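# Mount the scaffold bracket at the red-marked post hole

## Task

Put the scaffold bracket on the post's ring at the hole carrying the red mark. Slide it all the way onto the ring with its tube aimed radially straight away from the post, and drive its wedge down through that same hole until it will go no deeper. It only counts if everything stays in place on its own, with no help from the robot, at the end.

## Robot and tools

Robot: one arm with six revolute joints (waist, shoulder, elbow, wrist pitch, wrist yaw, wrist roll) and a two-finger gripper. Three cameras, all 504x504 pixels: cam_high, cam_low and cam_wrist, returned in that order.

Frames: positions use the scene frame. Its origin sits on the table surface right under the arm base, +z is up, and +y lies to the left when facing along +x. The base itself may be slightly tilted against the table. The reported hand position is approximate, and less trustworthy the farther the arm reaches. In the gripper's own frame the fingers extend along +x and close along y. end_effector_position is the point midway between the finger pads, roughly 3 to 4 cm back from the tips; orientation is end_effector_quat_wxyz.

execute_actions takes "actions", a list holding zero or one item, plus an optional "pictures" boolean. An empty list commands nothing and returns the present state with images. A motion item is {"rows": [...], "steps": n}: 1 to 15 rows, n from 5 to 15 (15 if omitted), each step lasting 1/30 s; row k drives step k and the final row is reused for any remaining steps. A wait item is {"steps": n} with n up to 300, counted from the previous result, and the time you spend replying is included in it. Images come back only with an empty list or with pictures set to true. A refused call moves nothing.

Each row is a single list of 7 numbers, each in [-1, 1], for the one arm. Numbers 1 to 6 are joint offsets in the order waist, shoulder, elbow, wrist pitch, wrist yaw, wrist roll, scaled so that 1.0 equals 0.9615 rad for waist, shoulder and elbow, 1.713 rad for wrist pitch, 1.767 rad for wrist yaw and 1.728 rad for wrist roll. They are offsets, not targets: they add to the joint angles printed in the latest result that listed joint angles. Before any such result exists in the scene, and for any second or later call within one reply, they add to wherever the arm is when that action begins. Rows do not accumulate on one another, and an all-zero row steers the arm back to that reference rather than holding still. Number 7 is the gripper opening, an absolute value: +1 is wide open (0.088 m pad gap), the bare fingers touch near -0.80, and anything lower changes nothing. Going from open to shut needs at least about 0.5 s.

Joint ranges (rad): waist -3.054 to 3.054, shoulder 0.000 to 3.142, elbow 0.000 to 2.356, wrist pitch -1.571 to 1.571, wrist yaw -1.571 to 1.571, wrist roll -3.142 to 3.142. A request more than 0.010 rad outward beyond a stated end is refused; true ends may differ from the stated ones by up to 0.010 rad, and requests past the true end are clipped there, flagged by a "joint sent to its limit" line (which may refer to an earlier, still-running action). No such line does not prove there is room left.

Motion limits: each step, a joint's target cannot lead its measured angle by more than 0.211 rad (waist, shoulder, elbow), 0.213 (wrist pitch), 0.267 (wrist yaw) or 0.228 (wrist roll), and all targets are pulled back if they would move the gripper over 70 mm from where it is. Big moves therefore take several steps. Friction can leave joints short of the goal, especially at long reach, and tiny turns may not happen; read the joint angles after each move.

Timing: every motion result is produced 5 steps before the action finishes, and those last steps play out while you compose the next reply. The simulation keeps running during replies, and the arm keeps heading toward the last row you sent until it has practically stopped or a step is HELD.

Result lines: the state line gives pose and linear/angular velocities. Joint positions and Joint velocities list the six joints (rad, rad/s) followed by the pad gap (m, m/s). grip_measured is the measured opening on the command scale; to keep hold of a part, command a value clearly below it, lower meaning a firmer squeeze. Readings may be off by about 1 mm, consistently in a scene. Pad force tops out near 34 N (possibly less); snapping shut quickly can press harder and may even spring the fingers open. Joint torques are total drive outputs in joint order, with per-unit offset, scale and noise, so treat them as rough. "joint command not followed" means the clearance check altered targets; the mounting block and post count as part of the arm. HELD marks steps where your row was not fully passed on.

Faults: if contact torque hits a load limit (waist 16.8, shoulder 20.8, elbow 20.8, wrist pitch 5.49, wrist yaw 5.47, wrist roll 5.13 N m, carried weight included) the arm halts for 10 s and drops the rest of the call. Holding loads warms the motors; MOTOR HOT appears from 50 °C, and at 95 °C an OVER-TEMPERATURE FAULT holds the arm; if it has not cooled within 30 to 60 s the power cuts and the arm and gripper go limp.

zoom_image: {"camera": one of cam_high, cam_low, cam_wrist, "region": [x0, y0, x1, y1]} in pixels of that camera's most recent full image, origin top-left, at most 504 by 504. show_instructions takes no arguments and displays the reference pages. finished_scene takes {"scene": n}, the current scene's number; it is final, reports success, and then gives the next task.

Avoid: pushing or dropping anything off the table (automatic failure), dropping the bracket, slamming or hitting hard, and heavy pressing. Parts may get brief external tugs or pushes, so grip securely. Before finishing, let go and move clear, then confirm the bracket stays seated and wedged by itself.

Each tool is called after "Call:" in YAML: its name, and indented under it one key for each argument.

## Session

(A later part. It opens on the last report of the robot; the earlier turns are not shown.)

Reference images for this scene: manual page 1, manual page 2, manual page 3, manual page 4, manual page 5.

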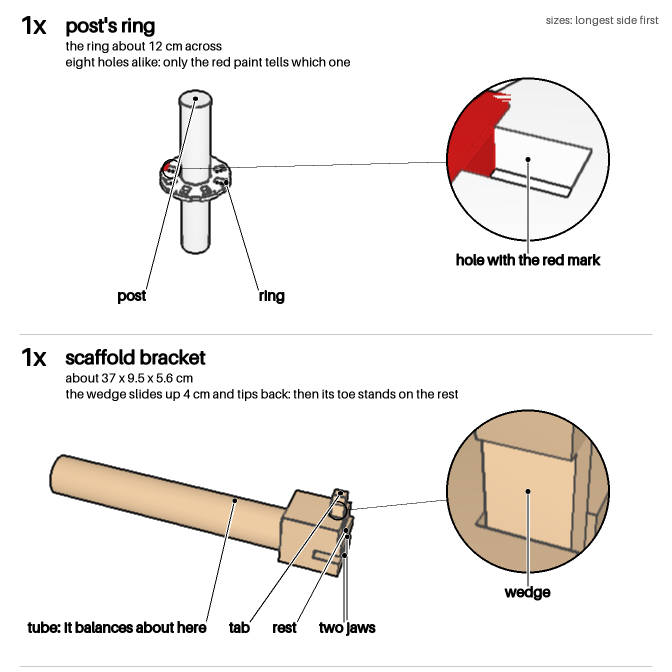

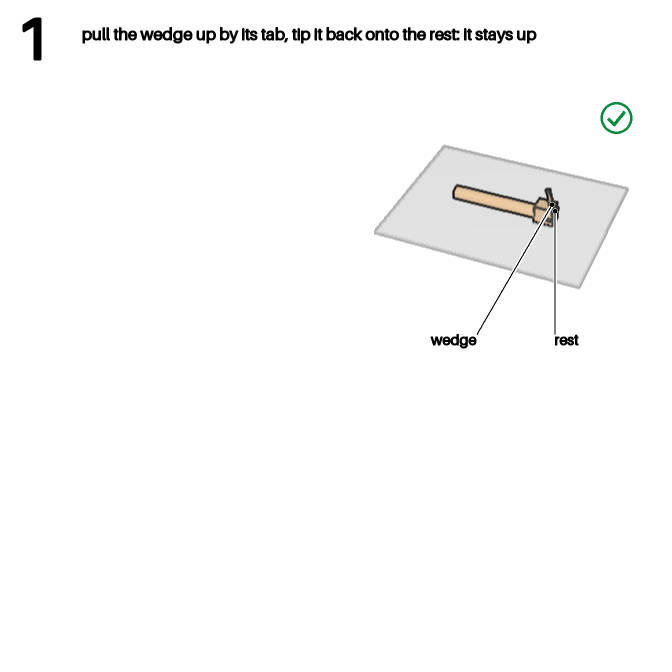

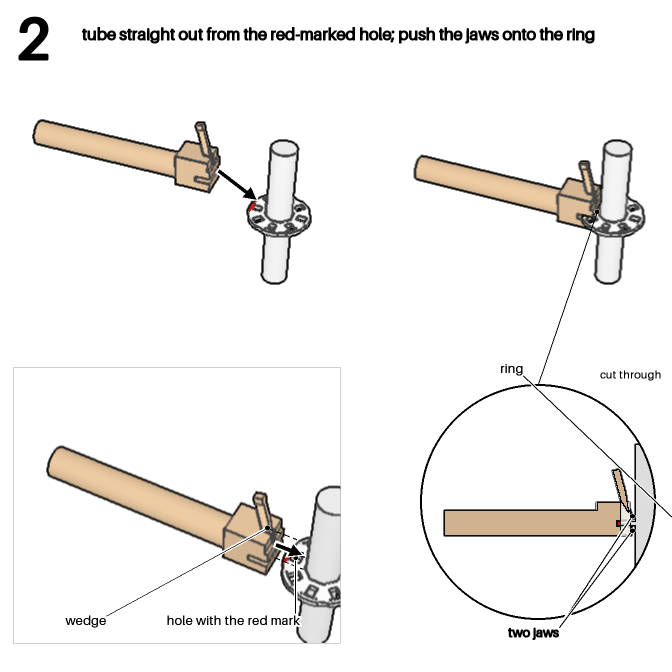

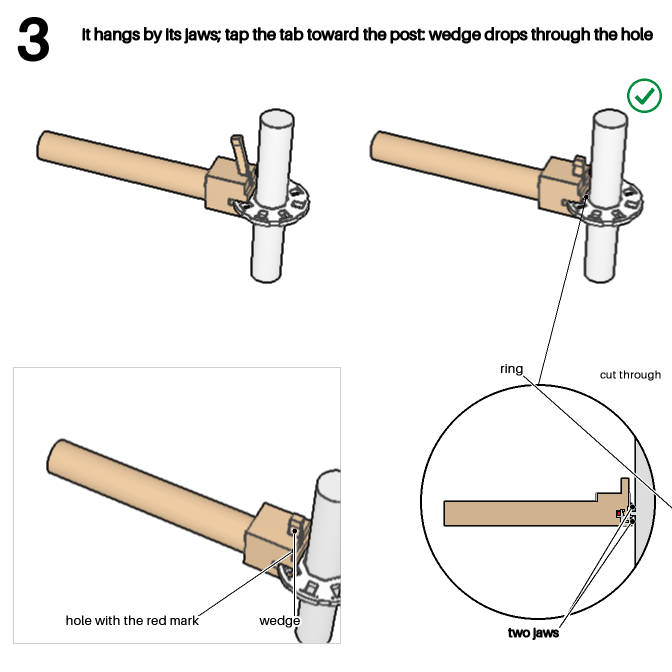

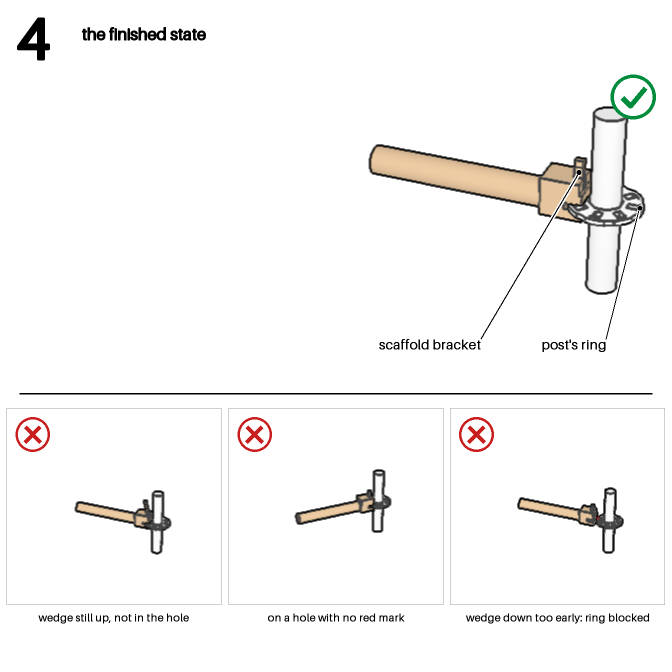

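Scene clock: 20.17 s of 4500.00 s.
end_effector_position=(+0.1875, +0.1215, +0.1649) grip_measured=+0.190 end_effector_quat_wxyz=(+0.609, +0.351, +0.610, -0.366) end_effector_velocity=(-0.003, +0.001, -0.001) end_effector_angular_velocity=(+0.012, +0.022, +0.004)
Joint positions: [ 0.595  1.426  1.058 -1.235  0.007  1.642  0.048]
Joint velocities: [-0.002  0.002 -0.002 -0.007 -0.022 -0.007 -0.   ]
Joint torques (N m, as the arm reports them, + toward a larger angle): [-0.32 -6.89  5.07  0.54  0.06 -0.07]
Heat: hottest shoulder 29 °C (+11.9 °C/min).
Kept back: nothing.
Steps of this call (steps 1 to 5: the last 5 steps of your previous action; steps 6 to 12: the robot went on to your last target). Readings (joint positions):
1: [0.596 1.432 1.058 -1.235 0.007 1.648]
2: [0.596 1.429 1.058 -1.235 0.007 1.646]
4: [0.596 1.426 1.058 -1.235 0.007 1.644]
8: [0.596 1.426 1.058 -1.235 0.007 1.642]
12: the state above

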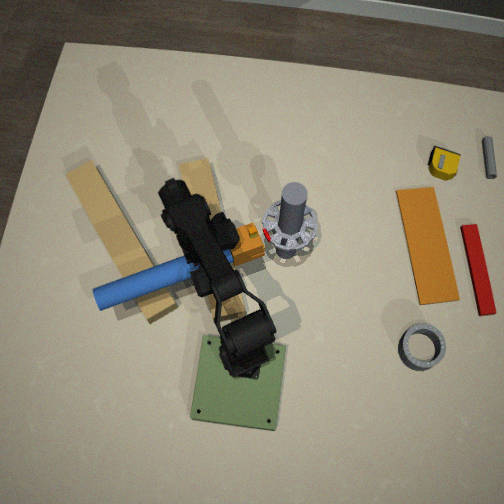

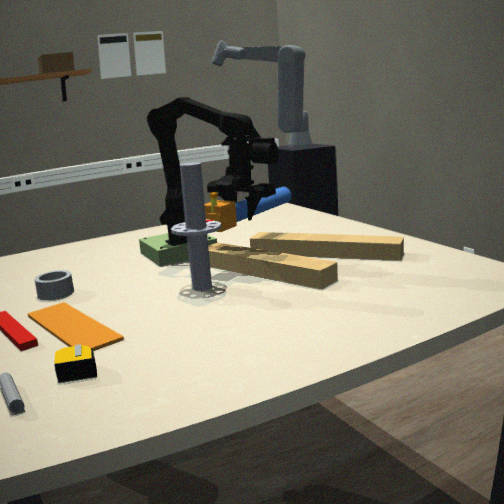

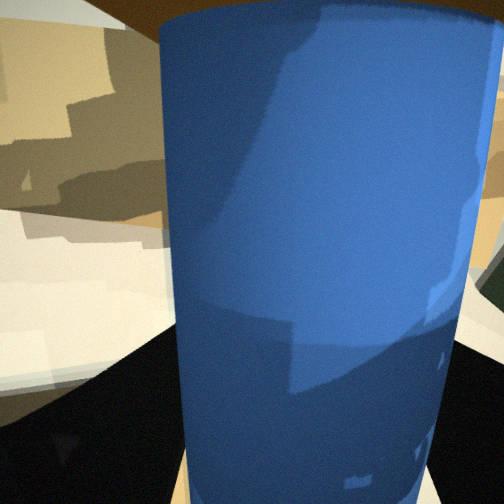

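Call:
execute_actions:
  actions:
    - {"rows": [[-0.006,0.07,0.077,0.005,0,-0.003,-0.6]], "steps": 15}

Call:
execute_actions:
  actions:
    - {"steps": 12}
  pictures: true

Call:
zoom_image:
  camera: "cam_high"
  region: [60, 150, 340, 330]

Call:
zoom_image:
  camera: "cam_low"
  region: [150, 160, 290, 270]

Scene clock: 21.23 s of 4500.00 s.
end_effector_position=(+0.2015, +0.1299, +0.1626) grip_measured=+0.189 end_effector_quat_wxyz=(+0.608, +0.349, +0.611, -0.368) end_effector_velocity=(-0.003, +0.001, +0.000) end_effector_angular_velocity=(+0.007, +0.031, +0.004)
Joint positions: [ 0.593  1.496  1.109 -1.223  0.007  1.639  0.048]
Joint velocities: [-0.002  0.012  0.012 -0.022 -0.022 -0.007 -0.   ]
Joint torques (N m, as the arm reports them, + toward a larger angle): [-0.27 -5.9   6.36  0.17 -0.01 -0.07]
Heat: hottest shoulder 29 °C (+11.3 °C/min).
Steps of this call (steps 1 to 15: the robot went on to your last target; steps 16 to 22: nothing new was sent; steps 23 to 32: the first 10 steps of this action). Readings (joint positions):
23: [0.595 1.435 1.064 -1.239 0.007 1.641]
24: [0.595 1.450 1.077 -1.241 0.007 1.640]
26: [0.593 1.478 1.097 -1.222 0.007 1.639]
30: [0.593 1.495 1.108 -1.223 0.007 1.639]
32: the state above

Scene clock: 21.63 s of 4500.00 s.
end_effector_position=(+0.2018, +0.1301, +0.1627) grip_measured=+0.189 end_effector_quat_wxyz=(+0.608, +0.349, +0.611, -0.368) end_effector_velocity=(-0.002, -0.001, +0.001) end_effector_angular_velocity=(+0.005, +0.006, +0.005)
Joint positions: [ 0.593  1.497  1.111 -1.223  0.007  1.639  0.048]
Joint velocities: [-0.002 -0.007 -0.002 -0.007 -0.007 -0.007  0.   ]
Joint torques (N m, as the arm reports them, + toward a larger angle): [-0.32 -5.97  6.41  0.18 -0.02 -0.08]
Heat: hottest shoulder 29 °C (+11.1 °C/min).
Kept back: nothing.
Steps of this call (steps 1 to 5: the last 5 steps of your previous action; steps 6 to 12: the robot went on to your last target). Readings (joint positions):
1: [0.593 1.496 1.110 -1.223 0.007 1.639]
2: [0.593 1.496 1.110 -1.223 0.007 1.639]
4: [0.593 1.496 1.111 -1.223 0.007 1.639]
8: [0.593 1.497 1.111 -1.223 0.007 1.639]
12: the state above

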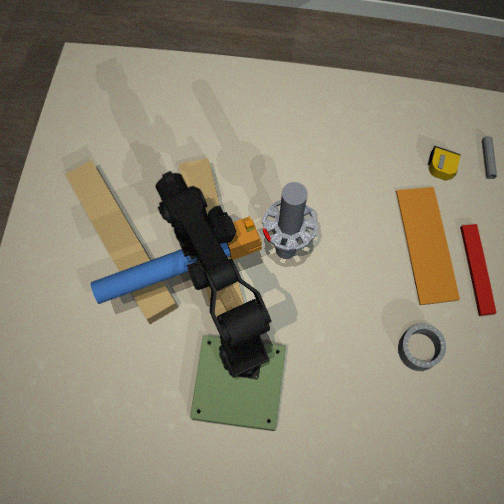

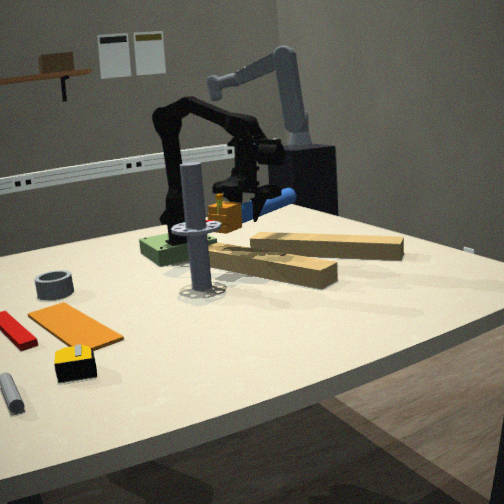

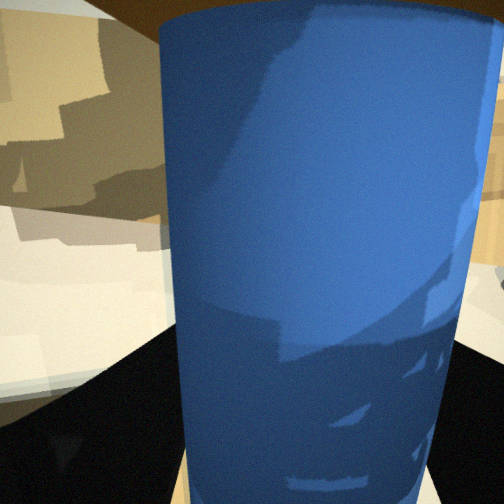

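Region (60, 150, 340, 330) of cam_high's 504x504 image, scaled by 1.800, with more detail than that image has; it fills the top 324 rows of this view, and the rest is white.

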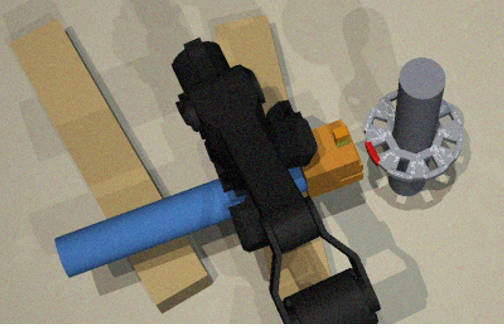

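Region (150, 160, 290, 270) of cam_low's 504x504 image, scaled by 3.600, with more detail than that image has; it fills the top 396 rows of this view, and the rest is white.

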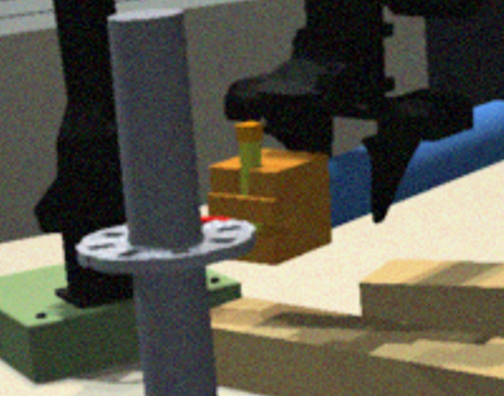

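Call:
zoom_image:
  camera: "cam_high"
  region: [200, 180, 330, 280]

Region (200, 180, 330, 280) of cam_high's 504x504 image, scaled by 3.877, with more detail than that image has; it fills the top 388 rows of this view, and the rest is white.

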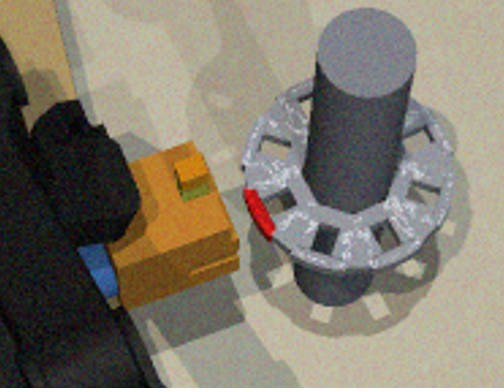

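Call:
execute_actions:
  actions:
    - {"rows": [[-0.056,-0.006,-0.056,0.029,0,-0.031,-0.6]], "steps": 15}

Call:
execute_actions:
  actions:
    - {"steps": 12}
  pictures: true

Call:
zoom_image:
  camera: "cam_high"
  region: [200, 180, 330, 280]

Call:
zoom_image:
  camera: "cam_low"
  region: [150, 160, 290, 270]

Scene clock: 23.27 s of 4500.00 s.
end_effector_position=(+0.2040, +0.1168, +0.1473) grip_measured=+0.189 end_effector_quat_wxyz=(+0.605, +0.345, +0.613, -0.373) end_effector_velocity=(+0.012, +0.006, -0.002) end_effector_angular_velocity=(+0.038, -0.048, +0.029)
Joint positions: [ 0.541  1.499  1.051 -1.175  0.007  1.589  0.048]
Joint velocities: [-0.007  0.002 -0.002  0.066 -0.007 -0.037 -0.   ]
Joint torques (N m, as the arm reports them, + toward a larger angle): [-0.25 -6.46  5.08  0.38 -0.02 -0.09]
Heat: hottest shoulder 29 °C (+10.3 °C/min).
Steps of this call (steps 1 to 15: the robot went on to your last target; steps 16 to 39: nothing new was sent; steps 40 to 49: the first 10 steps of this action). Readings (joint positions):
40: [0.588 1.497 1.104 -1.217 0.004 1.628]
41: [0.577 1.496 1.093 -1.201 0.003 1.612]
43: [0.554 1.498 1.072 -1.185 0.006 1.600]
47: [0.541 1.499 1.051 -1.181 0.007 1.590]
49: the state above

Scene clock: 23.67 s of 4500.00 s.
end_effector_position=(+0.2041, +0.1169, +0.1473) grip_measured=+0.189 end_effector_quat_wxyz=(+0.605, +0.345, +0.613, -0.372) end_effector_velocity=(-0.003, -0.001, -0.001) end_effector_angular_velocity=(+0.000, +0.014, -0.010)
Joint positions: [ 0.541  1.499  1.051 -1.175  0.007  1.587  0.048]
Joint velocities: [-0.002 -0.002 -0.007 -0.007 -0.007  0.007  0.   ]
Joint torques (N m, as the arm reports them, + toward a larger angle): [-0.28 -6.51  4.96  0.44 -0.02 -0.07]
Heat: hottest shoulder 29 °C (+10.1 °C/min).
Kept back: nothing.
Steps of this call (steps 1 to 5: the last 5 steps of your previous action; steps 6 to 12: the robot went on to your last target). Readings (joint positions):
1: [0.541 1.499 1.051 -1.175 0.007 1.588]
2: [0.541 1.499 1.051 -1.175 0.007 1.588]
4: [0.541 1.499 1.051 -1.175 0.007 1.588]
8: [0.541 1.499 1.051 -1.175 0.007 1.587]
12: the state above

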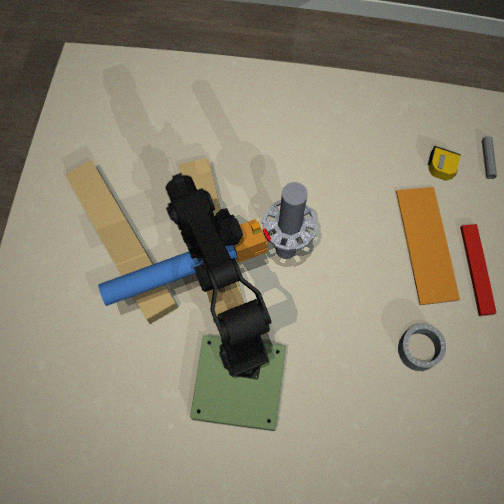

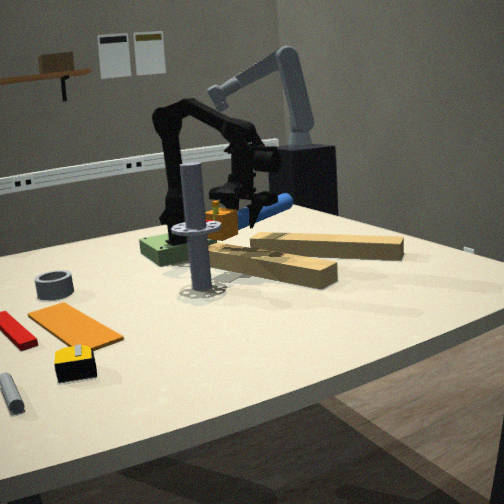

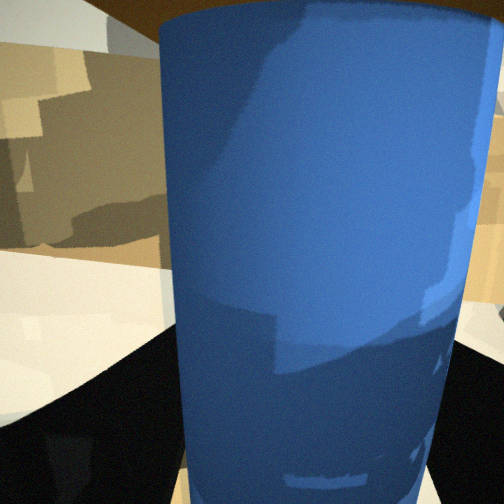

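Region (200, 180, 330, 280) of cam_high's 504x504 image, scaled by 3.877, with more detail than that image has; it fills the top 388 rows of this view, and the rest is white.

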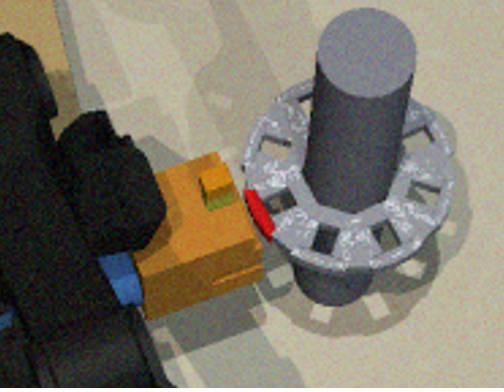

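Region (150, 160, 290, 270) of cam_low's 504x504 image, scaled by 3.600, with more detail than that image has; it fills the top 396 rows of this view, and the rest is white.

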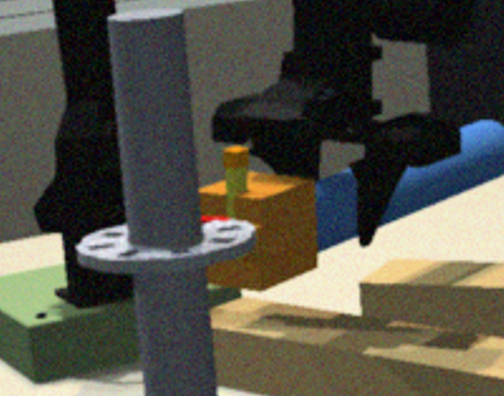

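Call:
execute_actions:
  actions:
    - {"rows": [[-0.03,0.012,0.02,0.0,0,-0.016,-0.6]], "steps": 15}

Call:
execute_actions:
  actions:
    - {"steps": 10}

Scene clock: 24.80 s of 4500.00 s.
end_effector_position=(+0.2052, +0.1153, +0.1451) grip_measured=+0.190 end_effector_quat_wxyz=(+0.601, +0.342, +0.620, -0.372) end_effector_velocity=(-0.003, +0.001, +0.000) end_effector_angular_velocity=(+0.016, +0.017, +0.004)
Joint positions: [ 0.527  1.511  1.051 -1.175 -0.003  1.567  0.048]
Joint velocities: [-0.002 -0.002 -0.002 -0.007 -0.022 -0.007 -0.   ]
Joint torques (N m, as the arm reports them, + toward a larger angle): [-1.51 -5.52  6.04  0.4   0.43 -0.24]
Heat: hottest shoulder 29 °C (+9.7 °C/min).
Steps of this call (steps 1 to 15: the robot went on to your last target; steps 16 to 24: nothing new was sent; steps 25 to 34: the first 10 steps of this action). Readings (joint positions):
25: [0.538 1.501 1.051 -1.175 0.006 1.582]
26: [0.533 1.504 1.051 -1.175 0.005 1.574]
28: [0.528 1.508 1.051 -1.175 -0.002 1.569]
32: [0.527 1.511 1.051 -1.175 -0.003 1.567]
34: the state above

Scene clock: 25.13 s of 4500.00 s.
end_effector_position=(+0.2051, +0.1154, +0.1450) grip_measured=+0.190 end_effector_quat_wxyz=(+0.601, +0.342, +0.620, -0.372) end_effector_velocity=(-0.001, +0.000, +0.001) end_effector_angular_velocity=(+0.006, +0.006, +0.005)
Joint positions: [ 0.527  1.511  1.051 -1.175 -0.003  1.567  0.048]
Joint velocities: [-0.002 -0.002  0.002 -0.007 -0.007 -0.007 -0.   ]
Joint torques (N m, as the arm reports them, + toward a larger angle): [-1.57 -5.49  6.11  0.38  0.41 -0.24]
Heat: hottest shoulder 29 °C (+9.5 °C/min).
Kept back: nothing.
Steps of this call (steps 1 to 5: the last 5 steps of your previous action; steps 6 to 10: the robot went on to your last target). Readings (joint positions):
1: [0.527 1.511 1.051 -1.175 -0.003 1.567]
2: [0.527 1.511 1.051 -1.175 -0.003 1.567]
4: [0.527 1.511 1.051 -1.175 -0.003 1.567]
8: [0.527 1.511 1.051 -1.175 -0.003 1.567]
10: the state above

Call:
execute_actions:
  actions:
    - {"rows": [[-0.01,-0.001,0.012,-0.002,0,0,-0.6],[-0.01,-0.002,0.016,-0.004,0,0,-0.6],[-0.01,-0.002,0.020,-0.006,0,0,-0.6],[-0.01,-0.003,0.024,-0.008,0,0,-0.6],[-0.01,-0.004,0.028,-0.010,0,0,-0.6],[-0.01,-0.004,0.032,-0.013,0,0,-0.6],[-0.01,-0.005,0.036,-0.016,0,0,-0.6],[-0.01,-0.006,0.040,-0.019,0,0,-0.6],[-0.01,-0.006,0.044,-0.022,0,0,-0.6],[-0.01,-0.007,0.048,-0.025,0,0,-0.6],[-0.01,-0.007,0.052,-0.028,0,0,-0.6],[-0.01,-0.008,0.056,-0.031,0,0,-0.6]], "steps": 15}

Call:
execute_actions:
  actions:
    - {"steps": 10}
  pictures: true

Call:
zoom_image:
  camera: "cam_low"
  region: [150, 160, 290, 270]

Scene clock: 25.87 s of 4500.00 s.
end_effector_position=(+0.2039, +0.1147, +0.1489) grip_measured=+0.190 end_effector_quat_wxyz=(+0.596, +0.340, +0.623, -0.375) end_effector_velocity=(+0.000, -0.006, +0.027) end_effector_angular_velocity=(-0.035, +0.017, -0.013)
Joint positions: [ 0.522  1.512  1.068 -1.201 -0.01   1.565  0.048]
Joint velocities: [-0.007 -0.002  0.105 -0.139  0.022  0.007 -0.   ]
Joint torques (N m, as the arm reports them, + toward a larger angle): [-0.46 -6.53  6.38 -0.01  0.29  0.03]
Heat: hottest shoulder 29 °C (+9.3 °C/min).
Steps of this call (steps 1 to 12: the robot went on to your last target; steps 13 to 22: the first 10 steps of this action). Readings (joint positions):
13: [0.527 1.511 1.051 -1.175 -0.003 1.567]
14: [0.526 1.511 1.051 -1.175 -0.003 1.567]
16: [0.526 1.511 1.052 -1.176 -0.004 1.566]
20: [0.523 1.512 1.061 -1.192 -0.009 1.564]
22: the state above

Scene clock: 26.20 s of 4500.00 s.
end_effector_position=(+0.2039, +0.1146, +0.1531) grip_measured=+0.190 end_effector_quat_wxyz=(+0.595, +0.339, +0.624, -0.376) end_effector_velocity=(-0.003, -0.003, +0.001) end_effector_angular_velocity=(-0.014, +0.012, +0.005)
Joint positions: [ 0.522  1.512  1.085 -1.222 -0.01   1.566  0.048]
Joint velocities: [-0.002 -0.002  0.002 -0.022  0.007 -0.007 -0.   ]
Joint torques (N m, as the arm reports them, + toward a larger angle): [-0.63 -6.64  6.32 -0.05  0.3   0.08]
Heat: hottest shoulder 29 °C (+9.2 °C/min).
Kept back: nothing.
Steps of this call (steps 1 to 5: the last 5 steps of your previous action; steps 6 to 10: the robot went on to your last target). Readings (joint positions):
1: [0.522 1.512 1.071 -1.205 -0.010 1.565]
2: [0.522 1.512 1.075 -1.210 -0.010 1.565]
4: [0.522 1.512 1.081 -1.218 -0.010 1.565]
8: [0.522 1.512 1.084 -1.220 -0.010 1.566]
10: the state above

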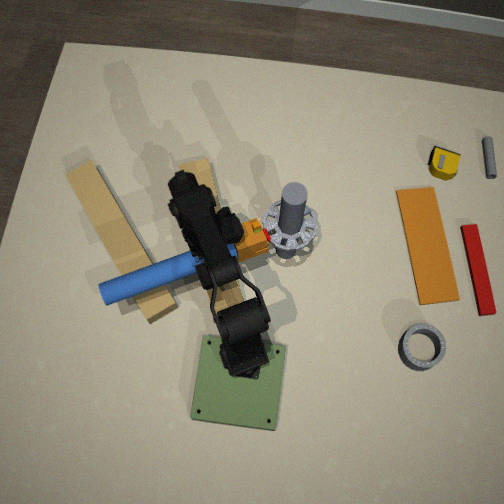

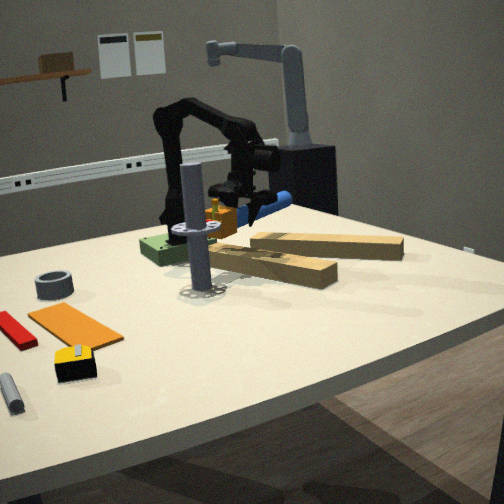

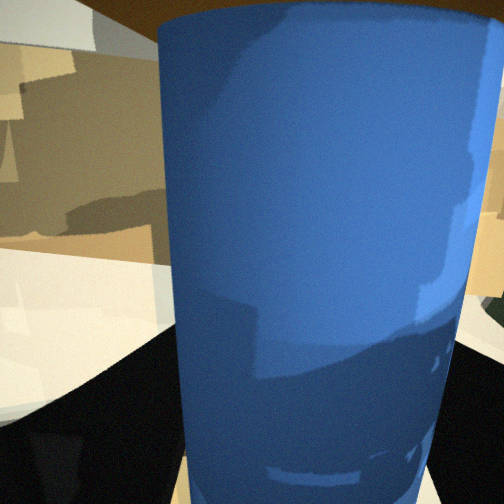

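Region (150, 160, 290, 270) of cam_low's 504x504 image, scaled by 3.600, with more detail than that image has; it fills the top 396 rows of this view, and the rest is white.

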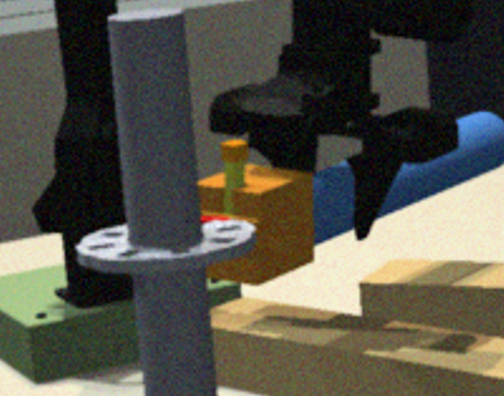

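Call:
execute_actions:
  actions:
    - {"rows": [[-0.012,0,0,0,0.004,-0.006,-0.6],[-0.02,0,0,0,0.004,-0.01,-0.6],[-0.026,0,0,0,0.004,-0.013,-0.6]], "steps": 15}

Call:
execute_actions:
  actions:
    - {"steps": 10}

Scene clock: 26.67 s of 4500.00 s.
end_effector_position=(+0.2029, +0.1140, +0.1523) grip_measured=+0.189 end_effector_quat_wxyz=(+0.593, +0.336, +0.629, -0.373) end_effector_velocity=(-0.004, -0.002, -0.002) end_effector_angular_velocity=(-0.001, +0.019, +0.004)
Joint positions: [ 0.516  1.513  1.082 -1.224 -0.018  1.551  0.048]
Joint velocities: [-0.002 -0.002 -0.012 -0.007 -0.007 -0.007 -0.   ]
Joint torques (N m, as the arm reports them, + toward a larger angle): [-1.97 -5.65  4.67  0.46  0.65 -0.23]
Heat: hottest shoulder 29 °C (+9.0 °C/min).
Steps of this call (steps 1 to 4: the robot went on to your last target; steps 5 to 14: the first 10 steps of this action). Readings (joint positions):
5: [0.522 1.513 1.085 -1.222 -0.010 1.565]
6: [0.522 1.513 1.085 -1.223 -0.010 1.565]
8: [0.519 1.513 1.084 -1.224 -0.015 1.560]
12: [0.517 1.513 1.082 -1.224 -0.018 1.553]
14: the state above

Scene clock: 27.00 s of 4500.00 s.
end_effector_position=(+0.2029, +0.1139, +0.1523) grip_measured=+0.189 end_effector_quat_wxyz=(+0.593, +0.337, +0.629, -0.373) end_effector_velocity=(-0.006, -0.000, +0.000) end_effector_angular_velocity=(+0.009, +0.030, +0.003)
Joint positions: [ 0.516  1.513  1.082 -1.224 -0.019  1.551  0.048]
Joint velocities: [-0.002 -0.002 -0.002 -0.022 -0.022 -0.007 -0.   ]
Joint torques (N m, as the arm reports them, + toward a larger angle): [-1.88 -5.57  4.66  0.48  0.66 -0.22]
Heat: hottest shoulder 29 °C (+8.9 °C/min).
Kept back: nothing.
Steps of this call (steps 1 to 5: the last 5 steps of your previous action; steps 6 to 10: the robot went on to your last target). Readings (joint positions):
1: [0.516 1.513 1.082 -1.224 -0.018 1.551]
2: [0.516 1.513 1.082 -1.224 -0.018 1.551]
4: [0.516 1.513 1.082 -1.224 -0.019 1.551]
8: [0.516 1.513 1.082 -1.224 -0.019 1.551]
10: the state above

Call:
execute_actions:
  actions:
    - {"rows": [[0.004,-0.001,0.014,-0.003,0.008,0.004,-0.6],[-0.002,-0.001,0.018,-0.005,0.008,0.004,-0.6],[-0.004,-0.002,0.022,-0.007,0.008,0.004,-0.6],[-0.004,-0.002,0.025,-0.009,0.008,0.004,-0.6],[-0.004,-0.003,0.028,-0.011,0.008,0.004,-0.6],[-0.004,-0.003,0.031,-0.013,0.008,0.004,-0.6],[-0.004,-0.004,0.034,-0.015,0.008,0.004,-0.6],[-0.004,-0.004,0.037,-0.017,0.008,0.004,-0.6],[-0.004,-0.005,0.040,-0.019,0.008,0.004,-0.6],[-0.004,-0.005,0.043,-0.021,0.008,0.004,-0.6]], "steps": 15}

Call:
execute_actions:
  actions:
    - {"steps": 10}
  pictures: true

Call:
zoom_image:
  camera: "cam_low"
  region: [150, 160, 290, 270]

Call:
zoom_image:
  camera: "cam_high"
  region: [200, 180, 330, 280]

Scene clock: 27.77 s of 4500.00 s.
end_effector_position=(+0.2017, +0.1132, +0.1551) grip_measured=+0.189 end_effector_quat_wxyz=(+0.591, +0.333, +0.630, -0.378) end_effector_velocity=(-0.000, -0.006, +0.021) end_effector_angular_velocity=(-0.034, +0.012, -0.027)
Joint positions: [ 0.517  1.516  1.095 -1.246 -0.016  1.555  0.048]
Joint velocities: [-0.007 -0.002  0.081 -0.11   0.022  0.022 -0.   ]
Joint torques (N m, as the arm reports them, + toward a larger angle): [-0.68 -6.43  6.31 -0.08  0.47  0.05]
Heat: hottest shoulder 29 °C (+8.6 °C/min).
Steps of this call (steps 1 to 13: the robot went on to your last target; steps 14 to 23: the first 10 steps of this action). Readings (joint positions):
14: [0.516 1.513 1.081 -1.224 -0.019 1.550]
15: [0.517 1.514 1.082 -1.224 -0.018 1.551]
17: [0.517 1.514 1.082 -1.225 -0.017 1.552]
21: [0.517 1.516 1.090 -1.239 -0.016 1.553]
23: the state above

Scene clock: 28.10 s of 4500.00 s.
end_effector_position=(+0.2017, +0.1133, +0.1567) grip_measured=+0.189 end_effector_quat_wxyz=(+0.591, +0.333, +0.630, -0.379) end_effector_velocity=(-0.004, -0.001, +0.000) end_effector_angular_velocity=(+0.008, +0.030, -0.017)
Joint positions: [ 0.517  1.516  1.101 -1.254 -0.016  1.555  0.048]
Joint velocities: [-0.007  0.002  0.002 -0.022 -0.022  0.007 -0.   ]
Joint torques (N m, as the arm reports them, + toward a larger angle): [-0.72 -6.44  6.41 -0.14  0.48  0.05]
Heat: hottest shoulder 29 °C (+8.5 °C/min).
Kept back: nothing.
Steps of this call (steps 1 to 5: the last 5 steps of your previous action; steps 6 to 10: the robot went on to your last target). Readings (joint positions):
1: [0.517 1.516 1.097 -1.249 -0.016 1.555]
2: [0.517 1.516 1.099 -1.250 -0.016 1.555]
4: [0.517 1.516 1.100 -1.252 -0.016 1.555]
8: [0.517 1.516 1.101 -1.253 -0.016 1.555]
10: the state above

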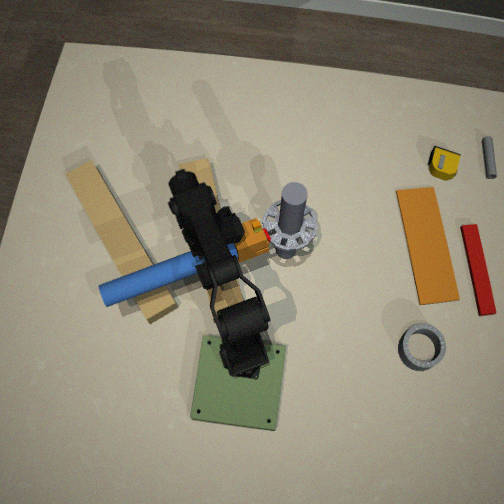

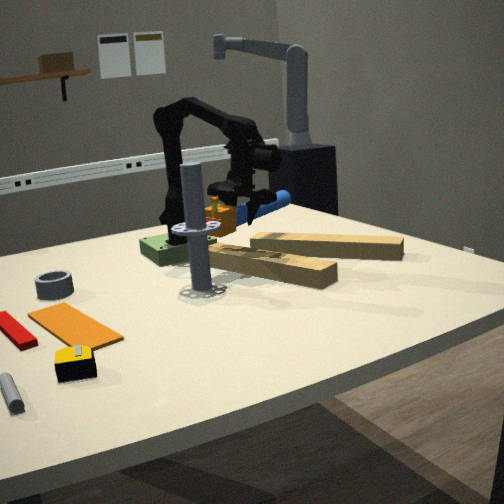

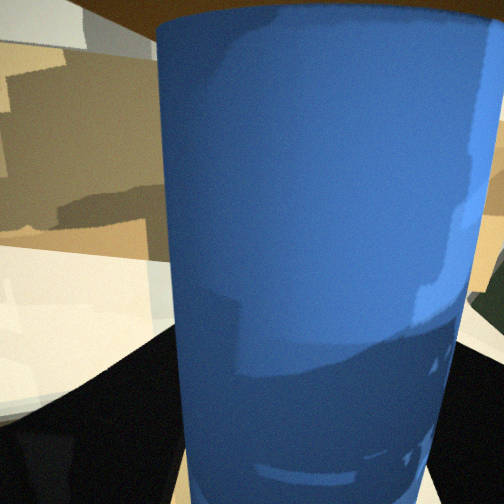

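Region (150, 160, 290, 270) of cam_low's 504x504 image, scaled by 3.600, with more detail than that image has; it fills the top 396 rows of this view, and the rest is white.

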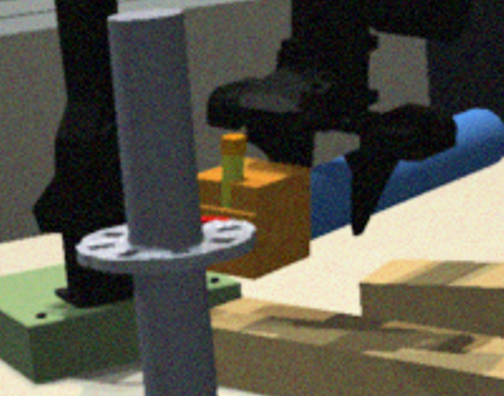

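Region (200, 180, 330, 280) of cam_high's 504x504 image, scaled by 3.877, with more detail than that image has; it fills the top 388 rows of this view, and the rest is white.

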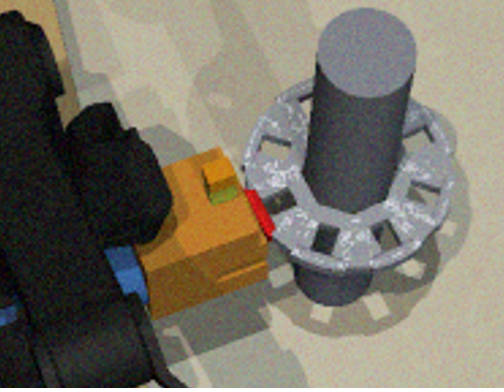

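Call:
execute_actions:
  actions:
    - {"rows": [[-0.005,-0.001,0.012,-0.003,0.004,0,-0.6],[-0.005,-0.001,0.016,-0.005,0.004,0,-0.6],[-0.005,-0.002,0.020,-0.007,0.004,0,-0.6],[-0.005,-0.002,0.024,-0.009,0.004,0,-0.6],[-0.005,-0.003,0.027,-0.011,0.004,0,-0.6],[-0.005,-0.003,0.030,-0.013,0.004,0,-0.6],[-0.005,-0.004,0.033,-0.015,0.004,0,-0.6],[-0.005,-0.004,0.036,-0.017,0.004,0,-0.6],[-0.005,-0.005,0.039,-0.019,0.004,0,-0.6],[-0.005,-0.005,0.042,-0.021,0.004,0,-0.6]], "steps": 15}

Call:
execute_actions:
  actions:
    - {"steps": 10}

Scene clock: 28.83 s of 4500.00 s.
end_effector_position=(+0.2003, +0.1125, +0.1596) grip_measured=+0.190 end_effector_quat_wxyz=(+0.588, +0.329, +0.632, -0.382) end_effector_velocity=(-0.003, +0.002, +0.020) end_effector_angular_velocity=(+0.012, +0.026, +0.003)
Joint positions: [ 0.517  1.518  1.114 -1.276 -0.016  1.553  0.048]
Joint velocities: [-0.002 -0.002  0.076 -0.095 -0.022 -0.007  0.   ]
Joint torques (N m, as the arm reports them, + toward a larger angle): [-0.58 -6.34  6.36 -0.14  0.33  0.08]
Heat: hottest shoulder 29 °C (+8.3 °C/min).
Steps of this call (steps 1 to 12: the robot went on to your last target; steps 13 to 22: the first 10 steps of this action). Readings (joint positions):
13: [0.517 1.517 1.102 -1.254 -0.016 1.555]
14: [0.517 1.517 1.102 -1.254 -0.016 1.555]
16: [0.517 1.517 1.102 -1.255 -0.016 1.555]
20: [0.517 1.518 1.109 -1.270 -0.016 1.553]
22: the state above

Scene clock: 29.17 s of 4500.00 s.
end_effector_position=(+0.2006, +0.1127, +0.1613) grip_measured=+0.190 end_effector_quat_wxyz=(+0.589, +0.329, +0.632, -0.382) end_effector_velocity=(-0.002, -0.001, -0.001) end_effector_angular_velocity=(-0.000, +0.014, -0.010)
Joint positions: [ 0.517  1.518  1.121 -1.283 -0.016  1.554  0.048]
Joint velocities: [-0.002  0.002 -0.002 -0.007 -0.007  0.007 -0.   ]
Joint torques (N m, as the arm reports them, + toward a larger angle): [-0.54 -6.41  6.26 -0.2   0.28  0.05]
Heat: hottest shoulder 29 °C (+8.2 °C/min).
Kept back: nothing.
Steps of this call (steps 1 to 5: the last 5 steps of your previous action; steps 6 to 10: the robot went on to your last target). Readings (joint positions):
1: [0.517 1.518 1.116 -1.279 -0.016 1.553]
2: [0.517 1.518 1.118 -1.281 -0.016 1.553]
4: [0.517 1.518 1.121 -1.282 -0.016 1.554]
8: [0.517 1.518 1.121 -1.283 -0.016 1.554]
10: the state above

Call:
execute_actions:
  actions:
    - {"rows": [[-0.01,0.008,0.012,0,0.004,-0.004,-0.6],[-0.016,0.014,0.018,0.001,0.004,-0.008,-0.6],[-0.016,0.018,0.022,0.002,0.004,-0.008,-0.6]], "steps": 15}

Call:
execute_actions:
  actions:
    - {"steps": 10}

Scene clock: 29.70 s of 4500.00 s.
end_effector_position=(+0.2012, +0.1128, +0.1581) grip_measured=+0.189 end_effector_quat_wxyz=(+0.584, +0.324, +0.637, -0.384) end_effector_velocity=(-0.001, -0.004, +0.000) end_effector_angular_velocity=(-0.009, +0.003, +0.001)
Joint positions: [ 0.514  1.536  1.123 -1.283 -0.021  1.547  0.048]
Joint velocities: [-0.007 -0.002 -0.002 -0.007  0.007 -0.007  0.   ]
Joint torques (N m, as the arm reports them, + toward a larger angle): [-1.2  -5.78  6.08  0.45  0.48 -0.21]
Heat: hottest shoulder 29 °C (+8.1 °C/min).
Steps of this call (steps 1 to 6: the robot went on to your last target; steps 7 to 16: the first 10 steps of this action). Readings (joint positions):
7: [0.517 1.520 1.121 -1.283 -0.016 1.554]
8: [0.517 1.522 1.121 -1.284 -0.017 1.553]
10: [0.515 1.528 1.122 -1.285 -0.019 1.549]
14: [0.514 1.536 1.123 -1.283 -0.021 1.547]
16: the state above

Scene clock: 30.03 s of 4500.00 s.
end_effector_position=(+0.2012, +0.1128, +0.1580) grip_measured=+0.189 end_effector_quat_wxyz=(+0.584, +0.324, +0.637, -0.384) end_effector_velocity=(-0.002, -0.001, +0.000) end_effector_angular_velocity=(+0.005, +0.011, +0.019)
Joint positions: [ 0.514  1.536  1.123 -1.283 -0.021  1.547  0.048]
Joint velocities: [-0.002 -0.002 -0.002 -0.007 -0.007 -0.022  0.   ]
Joint torques (N m, as the arm reports them, + toward a larger angle): [-1.29 -5.74  6.11  0.47  0.49 -0.21]
Heat: hottest shoulder 29 °C (+8.0 °C/min).
Kept back: nothing.
Steps of this call (steps 1 to 5: the last 5 steps of your previous action; steps 6 to 10: the robot went on to your last target). Readings (joint positions):
1: [0.514 1.536 1.123 -1.283 -0.021 1.547]
2: [0.514 1.536 1.123 -1.283 -0.021 1.547]
4: [0.514 1.536 1.123 -1.283 -0.021 1.547]
8: [0.514 1.536 1.123 -1.283 -0.021 1.547]
10: the state above

Call:
execute_actions:
  actions:
    - {"rows": [[0.02,0,0,0,0.012,0.004,-0.6],[0.025,-0.02,-0.02,0.016,0.012,0.008,-0.6],[0.025,-0.04,-0.04,0.032,0.012,0.012,-0.6],[0.025,-0.06,-0.055,0.046,0.012,0.014,-0.6],[0.025,-0.078,-0.066,0.06,0.012,0.014,-0.6]], "steps": 15}

Call:
execute_actions:
  actions:
    - {"steps": 12}
  pictures: true

Call:
zoom_image:
  camera: "cam_low"
  region: [150, 160, 290, 270]

Call:
zoom_image:
  camera: "cam_high"
  region: [200, 180, 330, 280]

Scene clock: 31.40 s of 4500.00 s.
end_effector_position=(+0.2031, +0.1164, +0.1530) grip_measured=+0.189 end_effector_quat_wxyz=(+0.606, +0.346, +0.617, -0.363) end_effector_velocity=(+0.022, +0.011, +0.009) end_effector_angular_velocity=(+0.087, -0.167, -0.009)
Joint positions: [ 0.535  1.482  1.058 -1.189 -0.003  1.568  0.048]
Joint velocities: [-0.002 -0.071 -0.022  0.139  0.007  0.007 -0.   ]
Joint torques (N m, as the arm reports them, + toward a larger angle): [ 0.17 -7.23  4.79  0.51  0.11  0.07]
Heat: hottest shoulder 29 °C (+7.6 °C/min).
Steps of this call (steps 1 to 15: the robot went on to your last target; steps 16 to 31: nothing new was sent; steps 32 to 41: the first 10 steps of this action). Readings (joint positions):
32: [0.515 1.537 1.123 -1.283 -0.019 1.547]
33: [0.520 1.537 1.120 -1.278 -0.012 1.549]
35: [0.529 1.526 1.099 -1.243 -0.004 1.556]
39: [0.534 1.490 1.062 -1.200 -0.003 1.566]
41: the state above

Scene clock: 31.80 s of 4500.00 s.
end_effector_position=(+0.2037, +0.1168, +0.1528) grip_measured=+0.189 end_effector_quat_wxyz=(+0.607, +0.348, +0.616, -0.361) end_effector_velocity=(-0.005, -0.002, +0.001) end_effector_angular_velocity=(-0.002, +0.019, +0.005)
Joint positions: [ 0.535  1.479  1.055 -1.182 -0.003  1.569  0.048]
Joint velocities: [-0.002 -0.007 -0.002 -0.022 -0.007 -0.007 -0.   ]
Joint torques (N m, as the arm reports them, + toward a larger angle): [ 0.2  -7.51  4.9   0.56  0.1   0.05]
Heat: hottest shoulder 29 °C (+7.5 °C/min).
Kept back: nothing.
Steps of this call (steps 1 to 5: the last 5 steps of your previous action; steps 6 to 12: the robot went on to your last target). Readings (joint positions):
1: [0.535 1.481 1.058 -1.186 -0.003 1.568]
2: [0.535 1.480 1.058 -1.184 -0.003 1.568]
4: [0.535 1.479 1.057 -1.183 -0.003 1.569]
8: [0.535 1.479 1.055 -1.182 -0.003 1.569]
12: the state above

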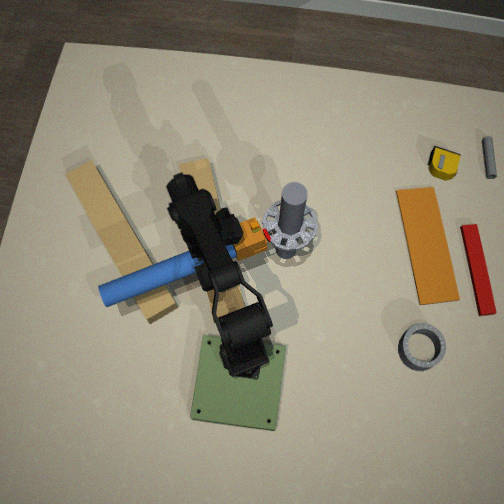

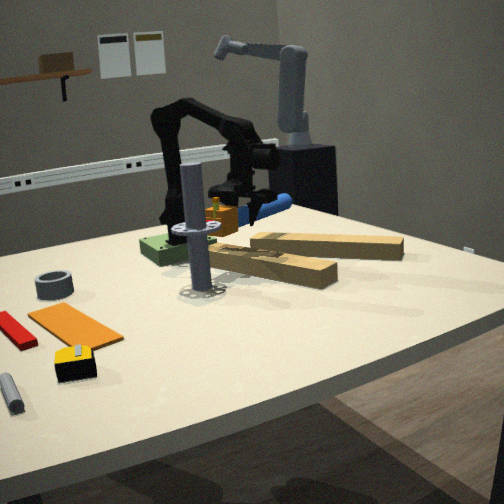

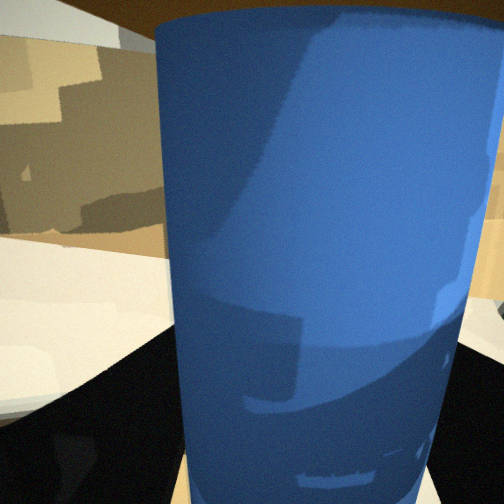

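Region (150, 160, 290, 270) of cam_low's 504x504 image, scaled by 3.600, with more detail than that image has; it fills the top 396 rows of this view, and the rest is white.

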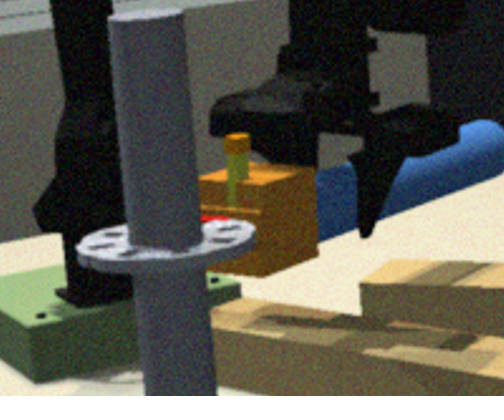

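Region (200, 180, 330, 280) of cam_high's 504x504 image, scaled by 3.877, with more detail than that image has; it fills the top 388 rows of this view, and the rest is white.

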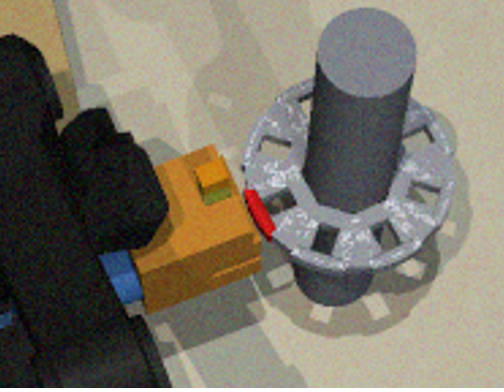

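Call:
execute_actions:
  actions:
    - {"rows": [[-0.005,-0.016,-0.014,0.014,0,-0.004,-0.6],[-0.012,-0.016,-0.014,0.014,0,-0.008,-0.6],[-0.018,-0.016,-0.014,0.014,0,-0.01,-0.6]], "steps": 15}

Call:
execute_actions:
  actions:
    - {"steps": 8}

Scene clock: 32.50 s of 4500.00 s.
end_effector_position=(+0.2048, +0.1147, +0.1488) grip_measured=+0.189 end_effector_quat_wxyz=(+0.607, +0.350, +0.617, -0.358) end_effector_velocity=(-0.006, -0.004, -0.001) end_effector_angular_velocity=(-0.006, +0.027, +0.014)
Joint positions: [ 0.522  1.477  1.037 -1.161 -0.007  1.555  0.048]
Joint velocities: [-0.007 -0.002 -0.007 -0.022 -0.007 -0.022 -0.   ]
Joint torques (N m, as the arm reports them, + toward a larger angle): [-0.46 -7.    4.88  0.61  0.17 -0.1 ]
Heat: hottest shoulder 30 °C (+9.2 °C/min).
Steps of this call (steps 1 to 11: the robot went on to your last target; steps 12 to 21: the first 10 steps of this action). Readings (joint positions):
12: [0.535 1.479 1.052 -1.178 -0.003 1.569]
13: [0.534 1.478 1.048 -1.170 -0.003 1.567]
15: [0.529 1.477 1.042 -1.164 -0.002 1.560]
19: [0.523 1.477 1.038 -1.162 -0.006 1.556]
21: the state above

Scene clock: 32.77 s of 4500.00 s.
end_effector_position=(+0.2048, +0.1147, +0.1488) grip_measured=+0.189 end_effector_quat_wxyz=(+0.607, +0.350, +0.617, -0.358) end_effector_velocity=(-0.002, -0.001, -0.000) end_effector_angular_velocity=(+0.003, +0.010, +0.005)
Joint positions: [ 0.522  1.477  1.037 -1.161 -0.007  1.555  0.048]
Joint velocities: [-0.002 -0.002 -0.002 -0.007 -0.007 -0.007 -0.   ]
Joint torques (N m, as the arm reports them, + toward a larger angle): [-0.51 -7.03  4.81  0.62  0.17 -0.09]
Heat: hottest shoulder 30 °C (+9.2 °C/min).
Kept back: nothing.
Steps of this call (steps 1 to 5: the last 5 steps of your previous action; steps 6 to 8: the robot went on to your last target). Readings (joint positions):
1: [0.522 1.477 1.037 -1.161 -0.007 1.555]
2: [0.522 1.477 1.037 -1.161 -0.007 1.555]
4: [0.522 1.477 1.037 -1.161 -0.007 1.555]
8: the state above

Call:
execute_actions:
  actions:
    - {"rows": [[-0.006,-0.004,0.012,-0.001,0.003,0,-0.6],[-0.006,-0.006,0.016,-0.002,0.003,0,-0.6],[-0.006,-0.008,0.020,-0.004,0.003,0,-0.6],[-0.006,-0.010,0.024,-0.006,0.003,0,-0.6],[-0.006,-0.012,0.028,-0.008,0.003,0,-0.6],[-0.006,-0.014,0.031,-0.010,0.003,0,-0.6],[-0.006,-0.015,0.034,-0.011,0.003,0,-0.6],[-0.006,-0.016,0.037,-0.012,0.003,0,-0.6],[-0.006,-0.016,0.039,-0.013,0.003,0,-0.6]], "steps": 15}

Call:
execute_actions:
  actions:
    - {"steps": 10}

Scene clock: 33.33 s of 4500.00 s.
end_effector_position=(+0.2045, +0.1147, +0.1516) grip_measured=+0.189 end_effector_quat_wxyz=(+0.606, +0.349, +0.618, -0.359) end_effector_velocity=(+0.002, +0.007, +0.013) end_effector_angular_velocity=(+0.040, +0.003, -0.025)
Joint positions: [ 0.522  1.477  1.048 -1.176 -0.009  1.554  0.048]
Joint velocities: [-0.002 -0.002  0.051 -0.037 -0.037  0.022 -0.   ]
Joint torques (N m, as the arm reports them, + toward a larger angle): [-0.56 -7.18  6.48  0.15  0.3  -0.01]
Heat: hottest shoulder 30 °C (+9.0 °C/min).
Steps of this call (steps 1 to 7: the robot went on to your last target; steps 8 to 17: the first 10 steps of this action). Readings (joint positions):
8: [0.522 1.477 1.037 -1.160 -0.007 1.555]
9: [0.522 1.477 1.037 -1.160 -0.007 1.555]
11: [0.522 1.477 1.037 -1.161 -0.007 1.555]
15: [0.522 1.477 1.044 -1.173 -0.008 1.553]
17: the state above

Scene clock: 33.67 s of 4500.00 s.
end_effector_position=(+0.2051, +0.1150, +0.1527) grip_measured=+0.189 end_effector_quat_wxyz=(+0.606, +0.350, +0.617, -0.359) end_effector_velocity=(-0.002, -0.001, -0.000) end_effector_angular_velocity=(+0.003, +0.010, +0.005)
Joint positions: [ 0.522  1.477  1.053 -1.178 -0.009  1.555  0.048]
Joint velocities: [-0.002 -0.002 -0.002 -0.007 -0.007 -0.007  0.   ]
Joint torques (N m, as the arm reports them, + toward a larger angle): [-0.54 -7.16  6.49  0.1   0.28 -0.04]
Heat: hottest shoulder 30 °C (+8.9 °C/min).
Kept back: nothing.
Steps of this call (steps 1 to 5: the last 5 steps of your previous action; steps 6 to 10: the robot went on to your last target). Readings (joint positions):
1: [0.522 1.477 1.050 -1.176 -0.009 1.555]
2: [0.522 1.477 1.051 -1.177 -0.009 1.555]
4: [0.522 1.477 1.053 -1.178 -0.009 1.555]
8: [0.522 1.477 1.053 -1.178 -0.009 1.555]
10: the state above


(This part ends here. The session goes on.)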